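# Push protruding drive blanks into rack, skip yellow-stickered ones

## Task

Find every drive blank that sticks out of the rack's front and press each one in until it bottoms out and latches. Do not touch the blanks that carry a yellow sticker. The rack is loose on the table: it may tilt only a little at most (more counts as failure), and it must stay where it started. A blank that stays in only because the robot is holding it does not count, and nothing may be pushed or knocked off the table.

## Robot and tools

Robot: one six-joint arm with a two-finger parallel gripper and one camera, cam_wrist (896x504), mounted on the wrist. Joint order from base: waist, shoulder, elbow, forearm roll, wrist pitch, wrist roll.

Frames. Scene frame: origin on the table top under the arm's base, +z up, +y to the left when facing along +x. Gripper frame: fingers point along its +z, and they open and close along its y. The reported end_effector_position is the point between the pads when shut; closed fingertips reach about 33 mm past it, open ones about 9 mm. Closing pushes the tips roughly 24 mm further out, so keep clearance from surfaces.

execute_actions(actions). actions is a list of up to 15 actions; each action is a list of up to 15 rows; each row is exactly 9 numbers, all in [-1, 1]: dx, dy, dz, rx, ry, rz, position, force_limit, speed. One row lasts one control step (1/30 s); an action always runs 15 steps (0.5 s), repeating its final row if shorter. The first six numbers are an offset, in the gripper's own axes, from the gripper pose measured when that action began (for a call's first action, the last pose a result reported). Every row is relative to that same start, not to the row before. Scale: 1.0 equals 0.6 m or 180 degrees; rx, ry, rz form a single rotation vector. position: +1 fully open (140 mm), about -0.8 pads touching, -1 closes until blocked. force_limit: -1 about 14 N, 0 about 60 N, +1 about 107 N. speed: -1 about 30 mm/s, 0 about 140, +1 about 250. An empty list only returns the state and images. Each step the commanded pose is clipped to 70 mm and 16 degrees from the measured pose, so long offsets need several actions; after an action the arm goes at most to the last clipped pose.

move(target, speed, stop_force, blocking). target: one 9-number row, same layout and scale, offset in gripper axes from the pose in the latest result that reported one; the straight path runs toward it, finger numbers sent at the start. speed: m/s, 0.002 to 0.5, default 0.25 (turning up to twice that in rad/s). Paths last 0.5 to 10 s and are cut off at 10 s. The path ignores obstacles, and the gripper may lag, wander or overshoot speed, mostly with the arm stretched. stop_force: optional, 20 to 80 N, not accepted in the first 0.2 s of a scene; the path ends when force against the motion (estimated from joint torques, along the line to target in the start gripper axes) rises that much for two steps, then the gripper steps back two steps and holds. With it and a very low speed the target may lie well beyond the contact. Pressure can stay above stop_force briefly, and quick or hard touches can still fault. It is unreliable for moves that rotate, and may be refused near stretched poses. Leave it out when backing away from something you press on. Without it the arm is stiff: aiming even slightly past a firm contact may fault. blocking=false returns after 0.5 s while the arm keeps going (not allowed with stop_force); then only wait or stop are accepted until a result shows the move ended.

The move result adds a move: line with the ending: done (at rest near target), off_target, moving, held (last step blocked by a check), fault, or contact (stop_force ended it; overrides held, done, off_target), plus the distance from target. limits=paced: the sent pose was clipped. limits=held: some steps were blocked on the way, after which motion can jump faster than speed.

wait(seconds): 0 to 10; the arm holds its last command and a running move continues, returning early when it ends. stop(): brakes a running move (needs room; fingers keep going). zoom_image(camera, region): camera "cam_wrist", region [x0, y0, x1, y1] pixels from the top-left, at most 504 by 504. finished_scene(scene): pass the current scene number (1 to 2) to end it irreversibly; the result reports success and may give a new task.

Result lines: end_effector_position (m) and end_effector_quat_wxyz in the scene frame, velocities (m/s, rad/s), Hand target (where the controller now drives the gripper), 'pose unreachable' (clearance check altered or blocked the command; a mount under the base counts as arm), object_status (0 moving, 1 blocked while opening, 2 blocked while closing i.e. gripping, 3 reached position or pads met), position_measured in counts (3 open, 230 pads met, not linear), joint torques (offset, scaled, noisy), Flange force (outside force at gripper, somewhat off even at rest; 'no reading' when unavailable), MOTOR HOT and fault lines. Printed hand position can err, more at long reach.

Joint ranges (rad): elbow -2.792 to 2.792, all others -6.283 to 6.283. Load limits (N m): waist 312, shoulder 312, elbow 147, the three wrist joints 41.4 each. Reaching a load limit, or 144 N outside force anywhere on the arm, causes a 10 s stop and skips the rest of the call. Holding loads heats motors; overheating brakes the arm.

Avoid: pressing on yellow-stickered blanks, shoving or tilting the loose rack (push blanks gently, ideally with stop_force and low speed, near their centre and straight in), slams and hard impacts, and knocking anything off the table. Retract after each push so the blank is latched on its own.

Each tool is called as a command line: name --argument value for each argument, lists and objects as JSON in quotes; but a table of rows of numbers goes row by row, as --pt "numbers of a row", without its own name.

## Session

execute_actions --actions '[]'

Scene clock: 0.00 s.
end_effector_position=(+0.5288, -0.2703, +0.3282) position_measured=3 object_status=3 end_effector_quat_wxyz=(-0.051, +0.391, +0.566, +0.724) end_effector_velocity=(-0.000, -0.000, -0.001) end_effector_angular_velocity=(+0.001, +0.001, -0.000)
Joint positions: [-1.07   0.582  1.947  1.167  1.903  4.375]
Joint velocities: [-0.     0.001 -0.    -0.    -0.    -0.   ]
Joint torques (N m, as the joint torque sensors report them, + toward a larger angle): no reading
Flange force (N, the push that the arm receives, along the gripper's own x y z axes): no reading
Hand target: +0.529, -0.270, +0.328; -0.051, +0.391, +0.566, +0.724

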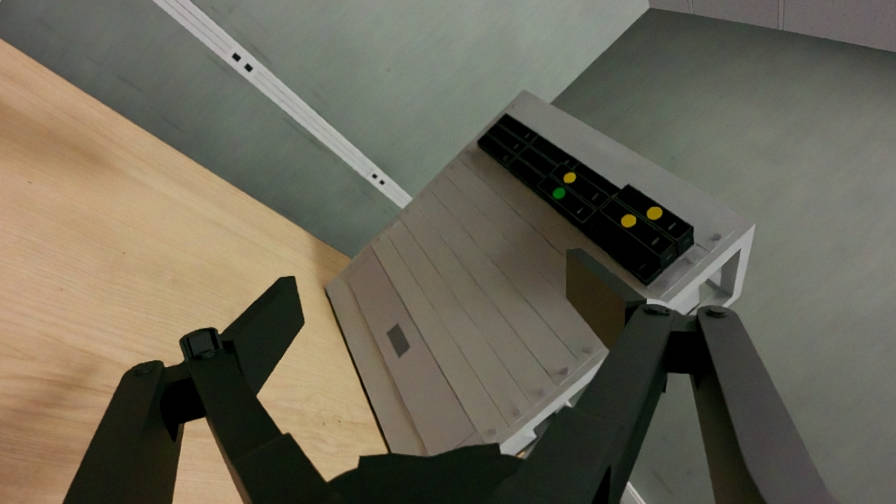

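zoom_image --camera "cam_wrist" --region '[460, 80, 760, 300]'

Region (460, 80, 760, 300) of cam_wrist's 896x504 image, scaled by 1.680, with more detail than that image has; it fills the top 370 rows of this view, and the rest is white.

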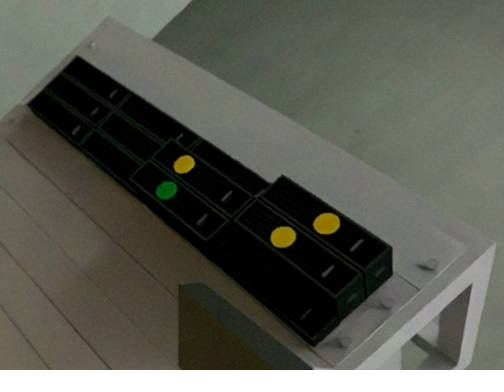

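move --target '[0.248, 0.15, 0.285, -0.0964, -0.3223, -0.2037, -1, 0, 0]' --speed 0.2

Scene clock: 23.67 s.
end_effector_position=(+0.5604, -0.1001, +0.5007) position_measured=233 object_status=3 end_effector_quat_wxyz=(+0.500, +0.499, +0.501, +0.500) end_effector_velocity=(+0.000, +0.000, -0.000) end_effector_angular_velocity=(+0.000, +0.000, -0.001)
Joint positions: [-0.576 -0.328  2.542  2.338  0.822  3.754]
Joint velocities: [ 0.002  0.001  0.     0.004 -0.001 -0.003]
Joint torques (N m, as the joint torque sensors report them, + toward a larger angle): [ -2.87  -5.36 -36.16  -1.09   1.49  -0.45]
Flange force (N, the push that the arm receives, along the gripper's own x y z axes): no reading
Hand target: +0.560, -0.100, +0.501; +0.500, +0.499, +0.501, +0.500
Off the commanded pose: 0.001 m, 0 deg.
move: done

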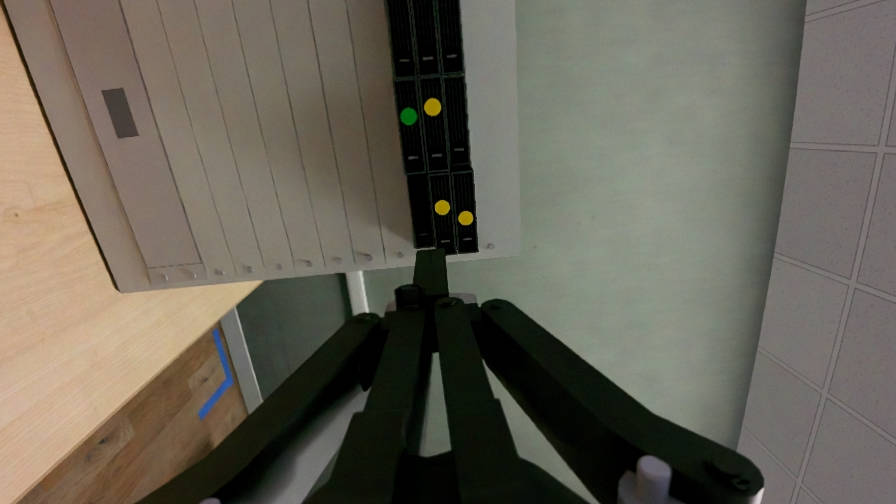

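move --target '[0.3, 0.4, 0.1, 0.3, 0, 0, -1, 0, 0]' --speed 0.2

Scene clock: 30.80 s.
end_effector_position=(+0.6203, +0.0783, +0.7404) position_measured=233 object_status=3 end_effector_quat_wxyz=(+0.206, +0.651, +0.693, +0.230) end_effector_velocity=(+0.000, +0.000, +0.000) end_effector_angular_velocity=(-0.002, +0.003, +0.001)
Joint positions: [ 0.04  -0.176  1.476  0.016  1.215  6.282]
Joint velocities: [ 0.001  0.002 -0.003 -0.001  0.003  0.   ]
Joint torques (N m, as the joint torque sensors report them, + toward a larger angle): [ -1.23 -24.17 -38.65   5.05  -2.08  -0.22]
Flange force (N, the push that the arm receives, along the gripper's own x y z axes): [4.8 8.8 -2.9]
Hand target: +0.620, +0.078, +0.740; +0.206, +0.651, +0.693, +0.230
Off the commanded pose: 0.002 m, 4 deg.
joint sent to its limit — the command would take joint 6 (wrist roll) past its upper limit, so that joint was sent only as far as its limit.
move: off_target; limits=paced

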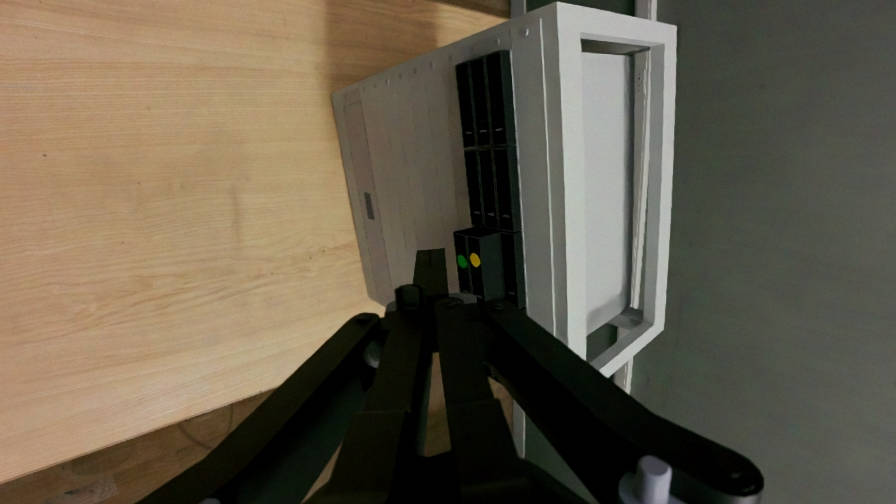

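zoom_image --camera "cam_wrist" --region '[420, 30, 580, 320]'

Region (420, 30, 580, 320) of cam_wrist's 896x504 image, scaled by 1.738, with more detail than that image has; it fills the left 278 columns of this view, and the rest is white.

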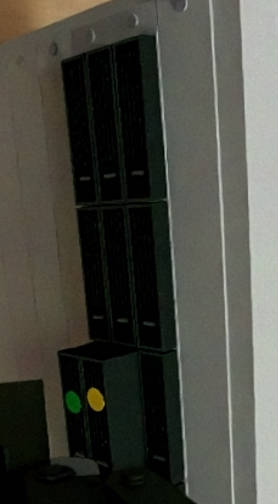

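move --target '[0, 0, 0, 0, 0, -0.55, -1, 0, 0]' --speed 0.5

move --target '[0, 0, 0, 0, 0, -0.43, -1, 0, 0]' --speed 0.5

Scene clock: 48.93 s.
end_effector_position=(+0.6204, +0.0784, +0.7404) position_measured=233 object_status=3 end_effector_quat_wxyz=(+0.309, -0.104, +0.945, -0.008) end_effector_velocity=(-0.001, +0.000, -0.001) end_effector_angular_velocity=(-0.000, +0.003, +0.001)
Joint positions: [ 0.04  -0.176  1.476  0.016  1.215  4.554]
Joint velocities: [-0.     0.    -0.     0.001  0.003 -0.001]
Joint torques (N m, as the joint torque sensors report them, + toward a larger angle): [ -2.76 -27.11 -39.77   4.95  -2.17  -0.22]
Flange force (N, the push that the arm receives, along the gripper's own x y z axes): [-12.0 6.8 -0.5]
Hand target: +0.620, +0.078, +0.740; +0.309, -0.104, +0.945, -0.008
Off the commanded pose: 0.000 m, 0 deg.
move: done

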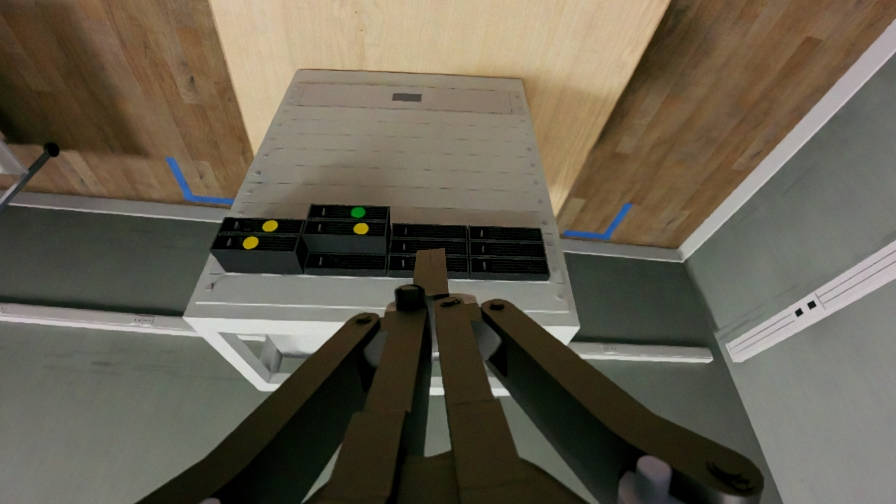

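Scene clock: 50.77 s.
end_effector_position=(+0.6205, +0.0784, +0.7404) position_measured=233 object_status=3 end_effector_quat_wxyz=(-0.236, +0.672, -0.673, +0.199) end_effector_velocity=(-0.001, -0.000, -0.001) end_effector_angular_velocity=(-0.000, +0.003, +0.001)
Joint positions: [ 0.04  -0.176  1.476  0.016  1.215  3.203]
Joint velocities: [-0.     0.    -0.     0.001  0.003 -0.001]
Joint torques (N m, as the joint torque sensors report them, + toward a larger angle): [ -3.34 -26.55 -40.07   4.49  -2.05  -0.14]
Flange force (N, the push that the arm receives, along the gripper's own x y z axes): [-9.5 -8.4 -0.4]
Hand target: +0.620, +0.078, +0.740; -0.236, +0.672, -0.673, +0.199
Off the commanded pose: 0.000 m, 0 deg.
move: done

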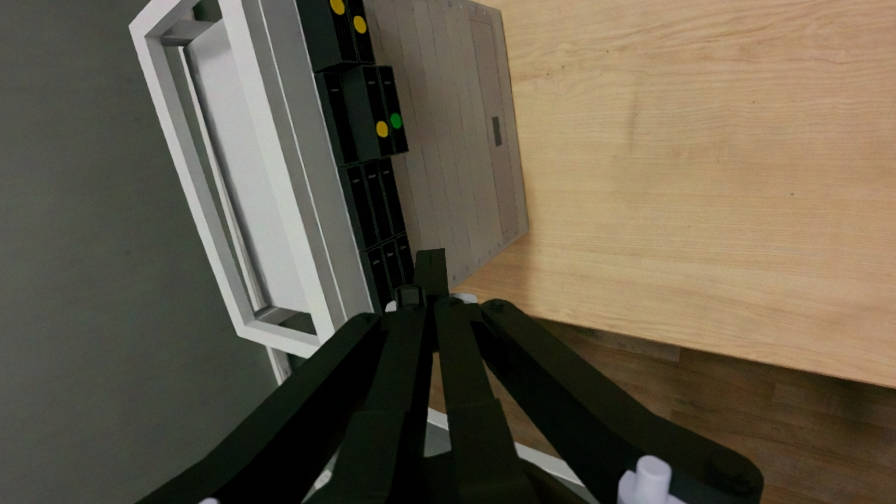

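move --target '[0.12, 0.165, 0.395, 0.3008, 0.012, -0.0126, -1, 0, 0]' --speed 0.2

Scene clock: 76.70 s.
end_effector_position=(+0.6805, +0.0214, +0.4869) position_measured=233 object_status=3 end_effector_quat_wxyz=(+0.500, -0.500, +0.499, -0.500) end_effector_velocity=(+0.000, -0.000, -0.001) end_effector_angular_velocity=(-0.001, +0.000, -0.000)
Joint positions: [-0.062 -0.102  2.419 -0.06  -0.746  3.187]
Joint velocities: [-0.     0.001  0.001  0.    -0.002 -0.001]
Joint torques (N m, as the joint torque sensors report them, + toward a larger angle): [ -1.7  -24.74 -30.73   3.83  -3.    -0.21]
Flange force (N, the push that the arm receives, along the gripper's own x y z axes): [-2.1 0.0 7.6]
Hand target: +0.681, +0.021, +0.487; +0.500, -0.500, +0.499, -0.500
Off the commanded pose: 0.001 m, 0 deg.
move: done

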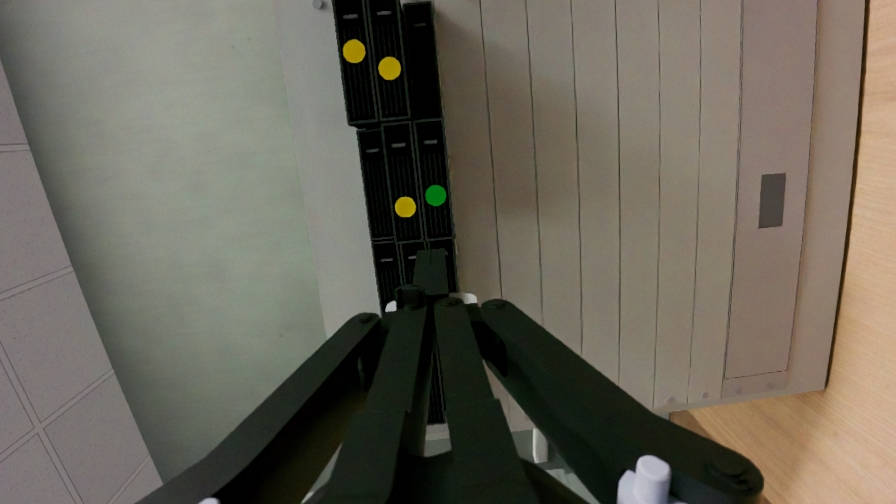

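move --target '[0.067, 0.015, 0.12, 0, 0, 0, -1, 0, 0]' --speed 0.1 --stop_force 20

zoom_image --camera "cam_wrist" --region '[300, 150, 560, 330]'

Scene clock: 88.07 s.
end_effector_position=(+0.7525, -0.0188, +0.4779) position_measured=233 object_status=3 end_effector_quat_wxyz=(+0.500, -0.500, +0.500, -0.500) end_effector_velocity=(+0.001, -0.001, -0.002) end_effector_angular_velocity=(+0.000, +0.003, -0.001)
Joint positions: [-0.15   0.033  2.313 -0.184 -0.783  3.273]
Joint velocities: [-0.001  0.003 -0.    -0.    -0.     0.   ]
Joint torques (N m, as the joint torque sensors report them, + toward a larger angle): [ -2.59 -38.75 -29.65   3.79  -3.     0.12]
Flange force (N, the push that the arm receives, along the gripper's own x y z axes): [-3.8 3.4 10.6]
Hand target: +0.753, -0.019, +0.478; +0.500, -0.500, +0.500, -0.500
Off the commanded pose: 0.000 m, 0 deg.
move: done

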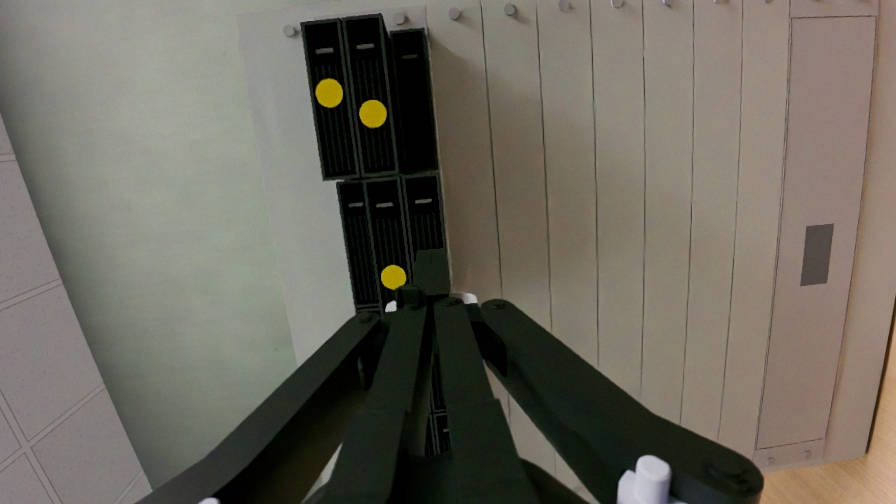

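Region (300, 150, 560, 330) of cam_wrist's 896x504 image, scaled by 1.938, with more detail than that image has; it fills the top 349 rows of this view, and the rest is white.

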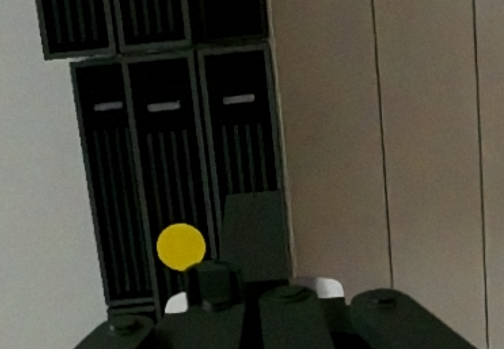

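move --target '[0, -0.004, 0.1, 0, 0, 0, -1, 0, 0]' --speed 0.04 --stop_force 20

zoom_image --camera "cam_wrist" --region '[300, 150, 560, 330]'

Scene clock: 97.40 s.
end_effector_position=(+0.8125, -0.0188, +0.4804) position_measured=233 object_status=3 end_effector_quat_wxyz=(+0.500, -0.500, +0.500, -0.500) end_effector_velocity=(+0.000, -0.000, -0.000) end_effector_angular_velocity=(+0.000, +0.000, -0.000)
Joint positions: [-0.134  0.121  2.21  -0.164 -0.765  3.261]
Joint velocities: [-0.     0.001 -0.     0.    -0.     0.   ]
Joint torques (N m, as the joint torque sensors report them, + toward a larger angle): [ -2.05 -48.84 -30.02   3.8   -2.95  -0.08]
Flange force (N, the push that the arm receives, along the gripper's own x y z axes): [-2.0 3.0 10.7]
Hand target: +0.813, -0.019, +0.480; +0.500, -0.500, +0.500, -0.500
Off the commanded pose: 0.000 m, 0 deg.
move: done

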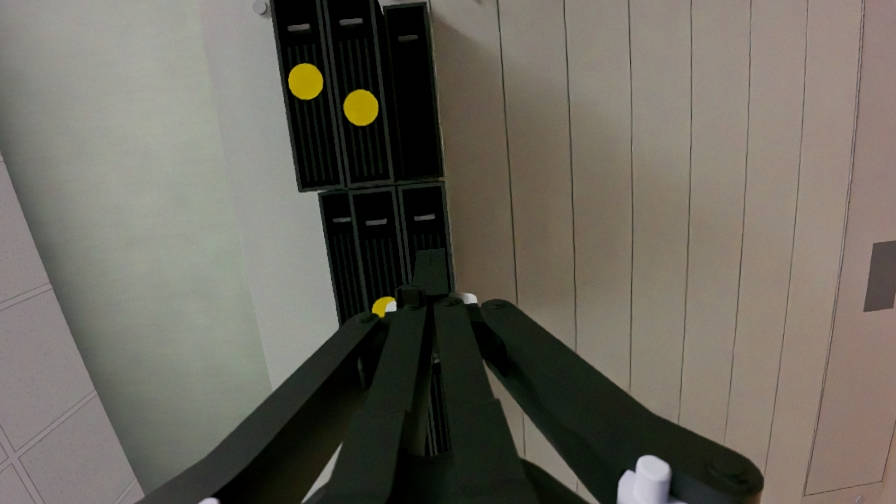

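Region (300, 150, 560, 330) of cam_wrist's 896x504 image, scaled by 1.938, with more detail than that image has; it fills the top 349 rows of this view, and the rest is white.

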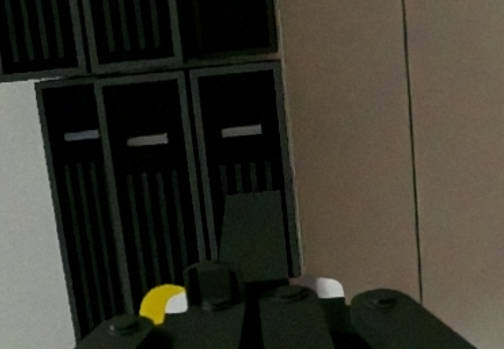

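move --target '[0, 0, 0.14, 0, 0, 0, -1, 0, 0]' --speed 0.015 --stop_force 25

zoom_image --camera "cam_wrist" --region '[300, 150, 560, 330]'

Scene clock: 108.50 s.
end_effector_position=(+0.8551, -0.0187, +0.4803) position_measured=233 object_status=3 end_effector_quat_wxyz=(+0.500, -0.500, +0.500, -0.500) end_effector_velocity=(-0.001, +0.001, -0.000) end_effector_angular_velocity=(-0.002, +0.001, +0.002)
Joint positions: [-0.125  0.182  2.135 -0.153 -0.75   3.254]
Joint velocities: [ 0.    -0.002  0.003 -0.003 -0.    -0.   ]
Joint torques (N m, as the joint torque sensors report them, + toward a larger angle): [ -2.48 -42.08 -39.49   4.18  -0.84  -0.06]
Flange force (N, the push that the arm receives, along the gripper's own x y z axes): [-2.5 -3.0 -24.6]
Hand target: +0.855, -0.019, +0.480; +0.500, -0.500, +0.500, -0.500
Off the commanded pose: 0.041 m, 0 deg.
move: contact

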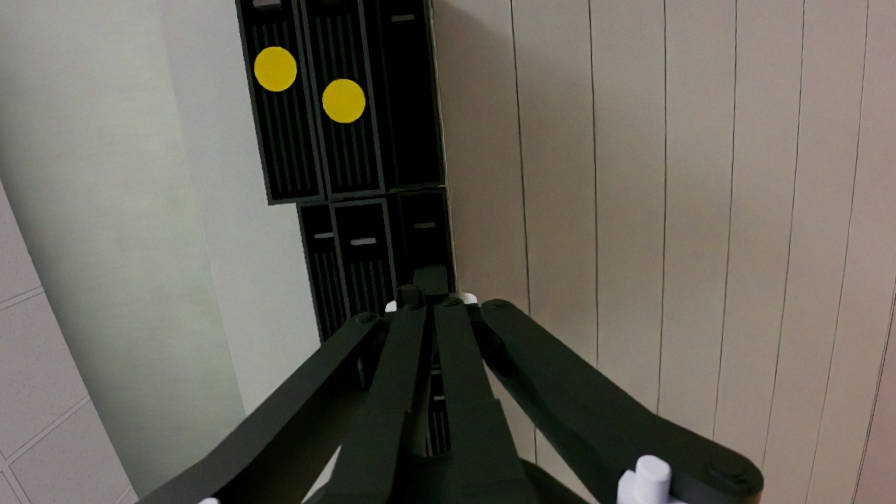

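Region (300, 150, 560, 330) of cam_wrist's 896x504 image, scaled by 1.938, with more detail than that image has; it fills the top 349 rows of this view, and the rest is white.

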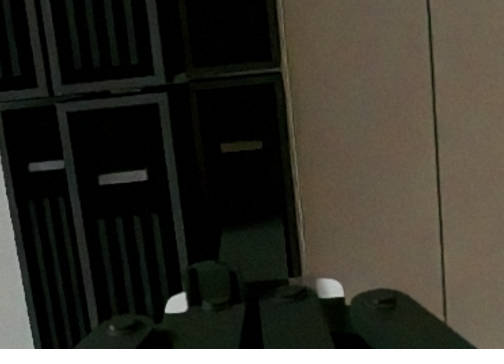

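move --target '[0, 0, -0.2, 0, 0, 0, -1, 0, 0]' --speed 0.1

Scene clock: 112.43 s.
end_effector_position=(+0.7352, -0.0187, +0.4802) position_measured=233 object_status=3 end_effector_quat_wxyz=(+0.500, -0.500, +0.500, -0.500) end_effector_velocity=(-0.000, -0.000, -0.001) end_effector_angular_velocity=(-0.000, +0.001, -0.000)
Joint positions: [-0.155  0.002  2.339 -0.193 -0.779  3.28 ]
Joint velocities: [-0.001  0.001  0.    -0.    -0.    -0.   ]
Joint torques (N m, as the joint torque sensors report them, + toward a larger angle): [ -2.13 -35.2  -30.04   3.86  -2.91  -0.26]
Flange force (N, the push that the arm receives, along the gripper's own x y z axes): [-2.0 2.7 9.2]
Hand target: +0.735, -0.019, +0.480; +0.500, -0.500, +0.500, -0.500
Off the commanded pose: 0.000 m, 0 deg.
move: done

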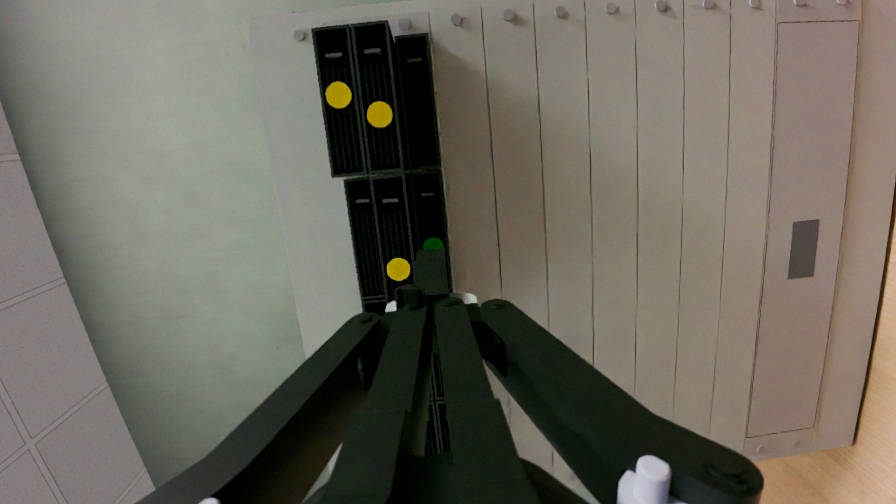

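move --target '[-0.3, 0.3, 0, 0.22, 0, 0, -1, 0, 0]' --speed 0.2

Scene clock: 119.80 s.
end_effector_position=(+0.7354, +0.1618, +0.3006) position_measured=233 object_status=3 end_effector_quat_wxyz=(+0.640, -0.301, +0.301, -0.640) end_effector_velocity=(+0.000, +0.000, +0.001) end_effector_angular_velocity=(+0.001, -0.002, +0.000)
Joint positions: [ 0.236  0.875  2.215  0.248 -2.211  3.128]
Joint velocities: [ 0.    -0.001 -0.001  0.    -0.001  0.   ]
Joint torques (N m, as the joint torque sensors report them, + toward a larger angle): [ -1.88 -87.86  -3.59   0.63  -2.47  -0.04]
Flange force (N, the push that the arm receives, along the gripper's own x y z axes): [-3.9 6.8 -1.3]
Hand target: +0.735, +0.162, +0.301; +0.640, -0.301, +0.301, -0.640
Off the commanded pose: 0.001 m, 0 deg.
move: done

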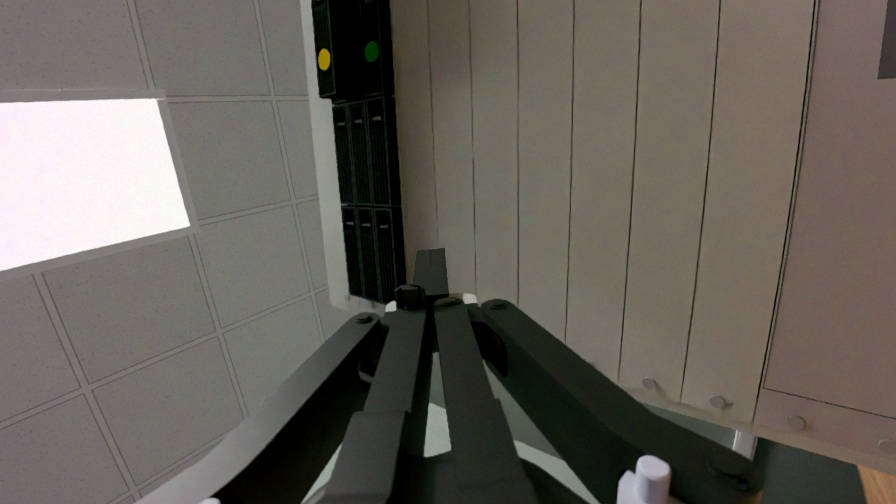

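move --target '[0.27, 0, 0, 0, 0, 0, -1, 0, 0]' --speed 0.2

zoom_image --camera "cam_wrist" --region '[270, 0, 470, 300]'

Scene clock: 125.17 s.
end_effector_position=(+0.7353, -0.0002, +0.3004) position_measured=233 object_status=3 end_effector_quat_wxyz=(+0.640, -0.300, +0.301, -0.640) end_effector_velocity=(+0.001, +0.000, -0.001) end_effector_angular_velocity=(-0.001, +0.003, -0.000)
Joint positions: [-0.094  0.875  2.263 -0.071 -2.257  3.145]
Joint velocities: [-0.     0.001 -0.002 -0.001  0.004 -0.001]
Joint torques (N m, as the joint torque sensors report them, + toward a larger angle): [ -3.88 -84.74  -0.3    0.16  -1.99  -0.41]
Flange force (N, the push that the arm receives, along the gripper's own x y z axes): [-7.6 9.2 -3.1]
Hand target: +0.735, -0.000, +0.300; +0.640, -0.301, +0.301, -0.640
Off the commanded pose: 0.000 m, 0 deg.
move: done

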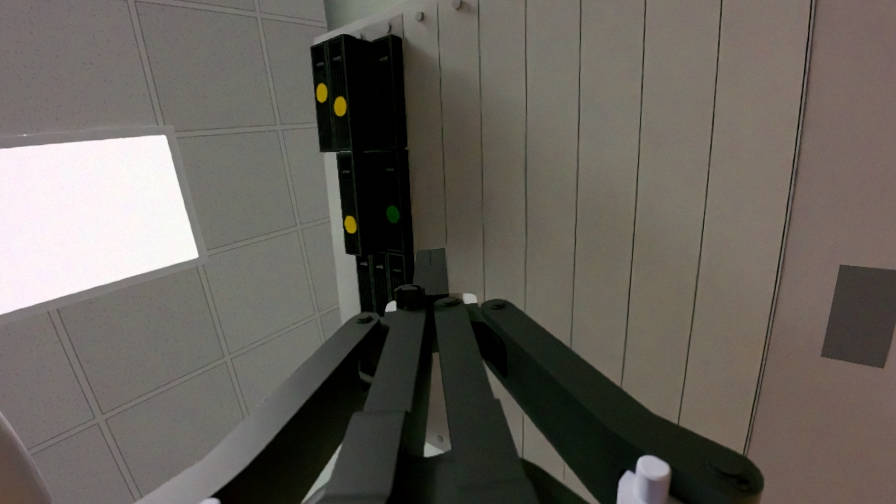

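Region (270, 0, 470, 300) of cam_wrist's 896x504 image, scaled by 1.680, with more detail than that image has.

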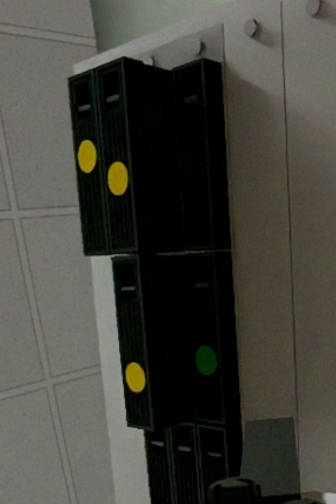

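finished_scene --scene 2

The scene is finished: the task was done.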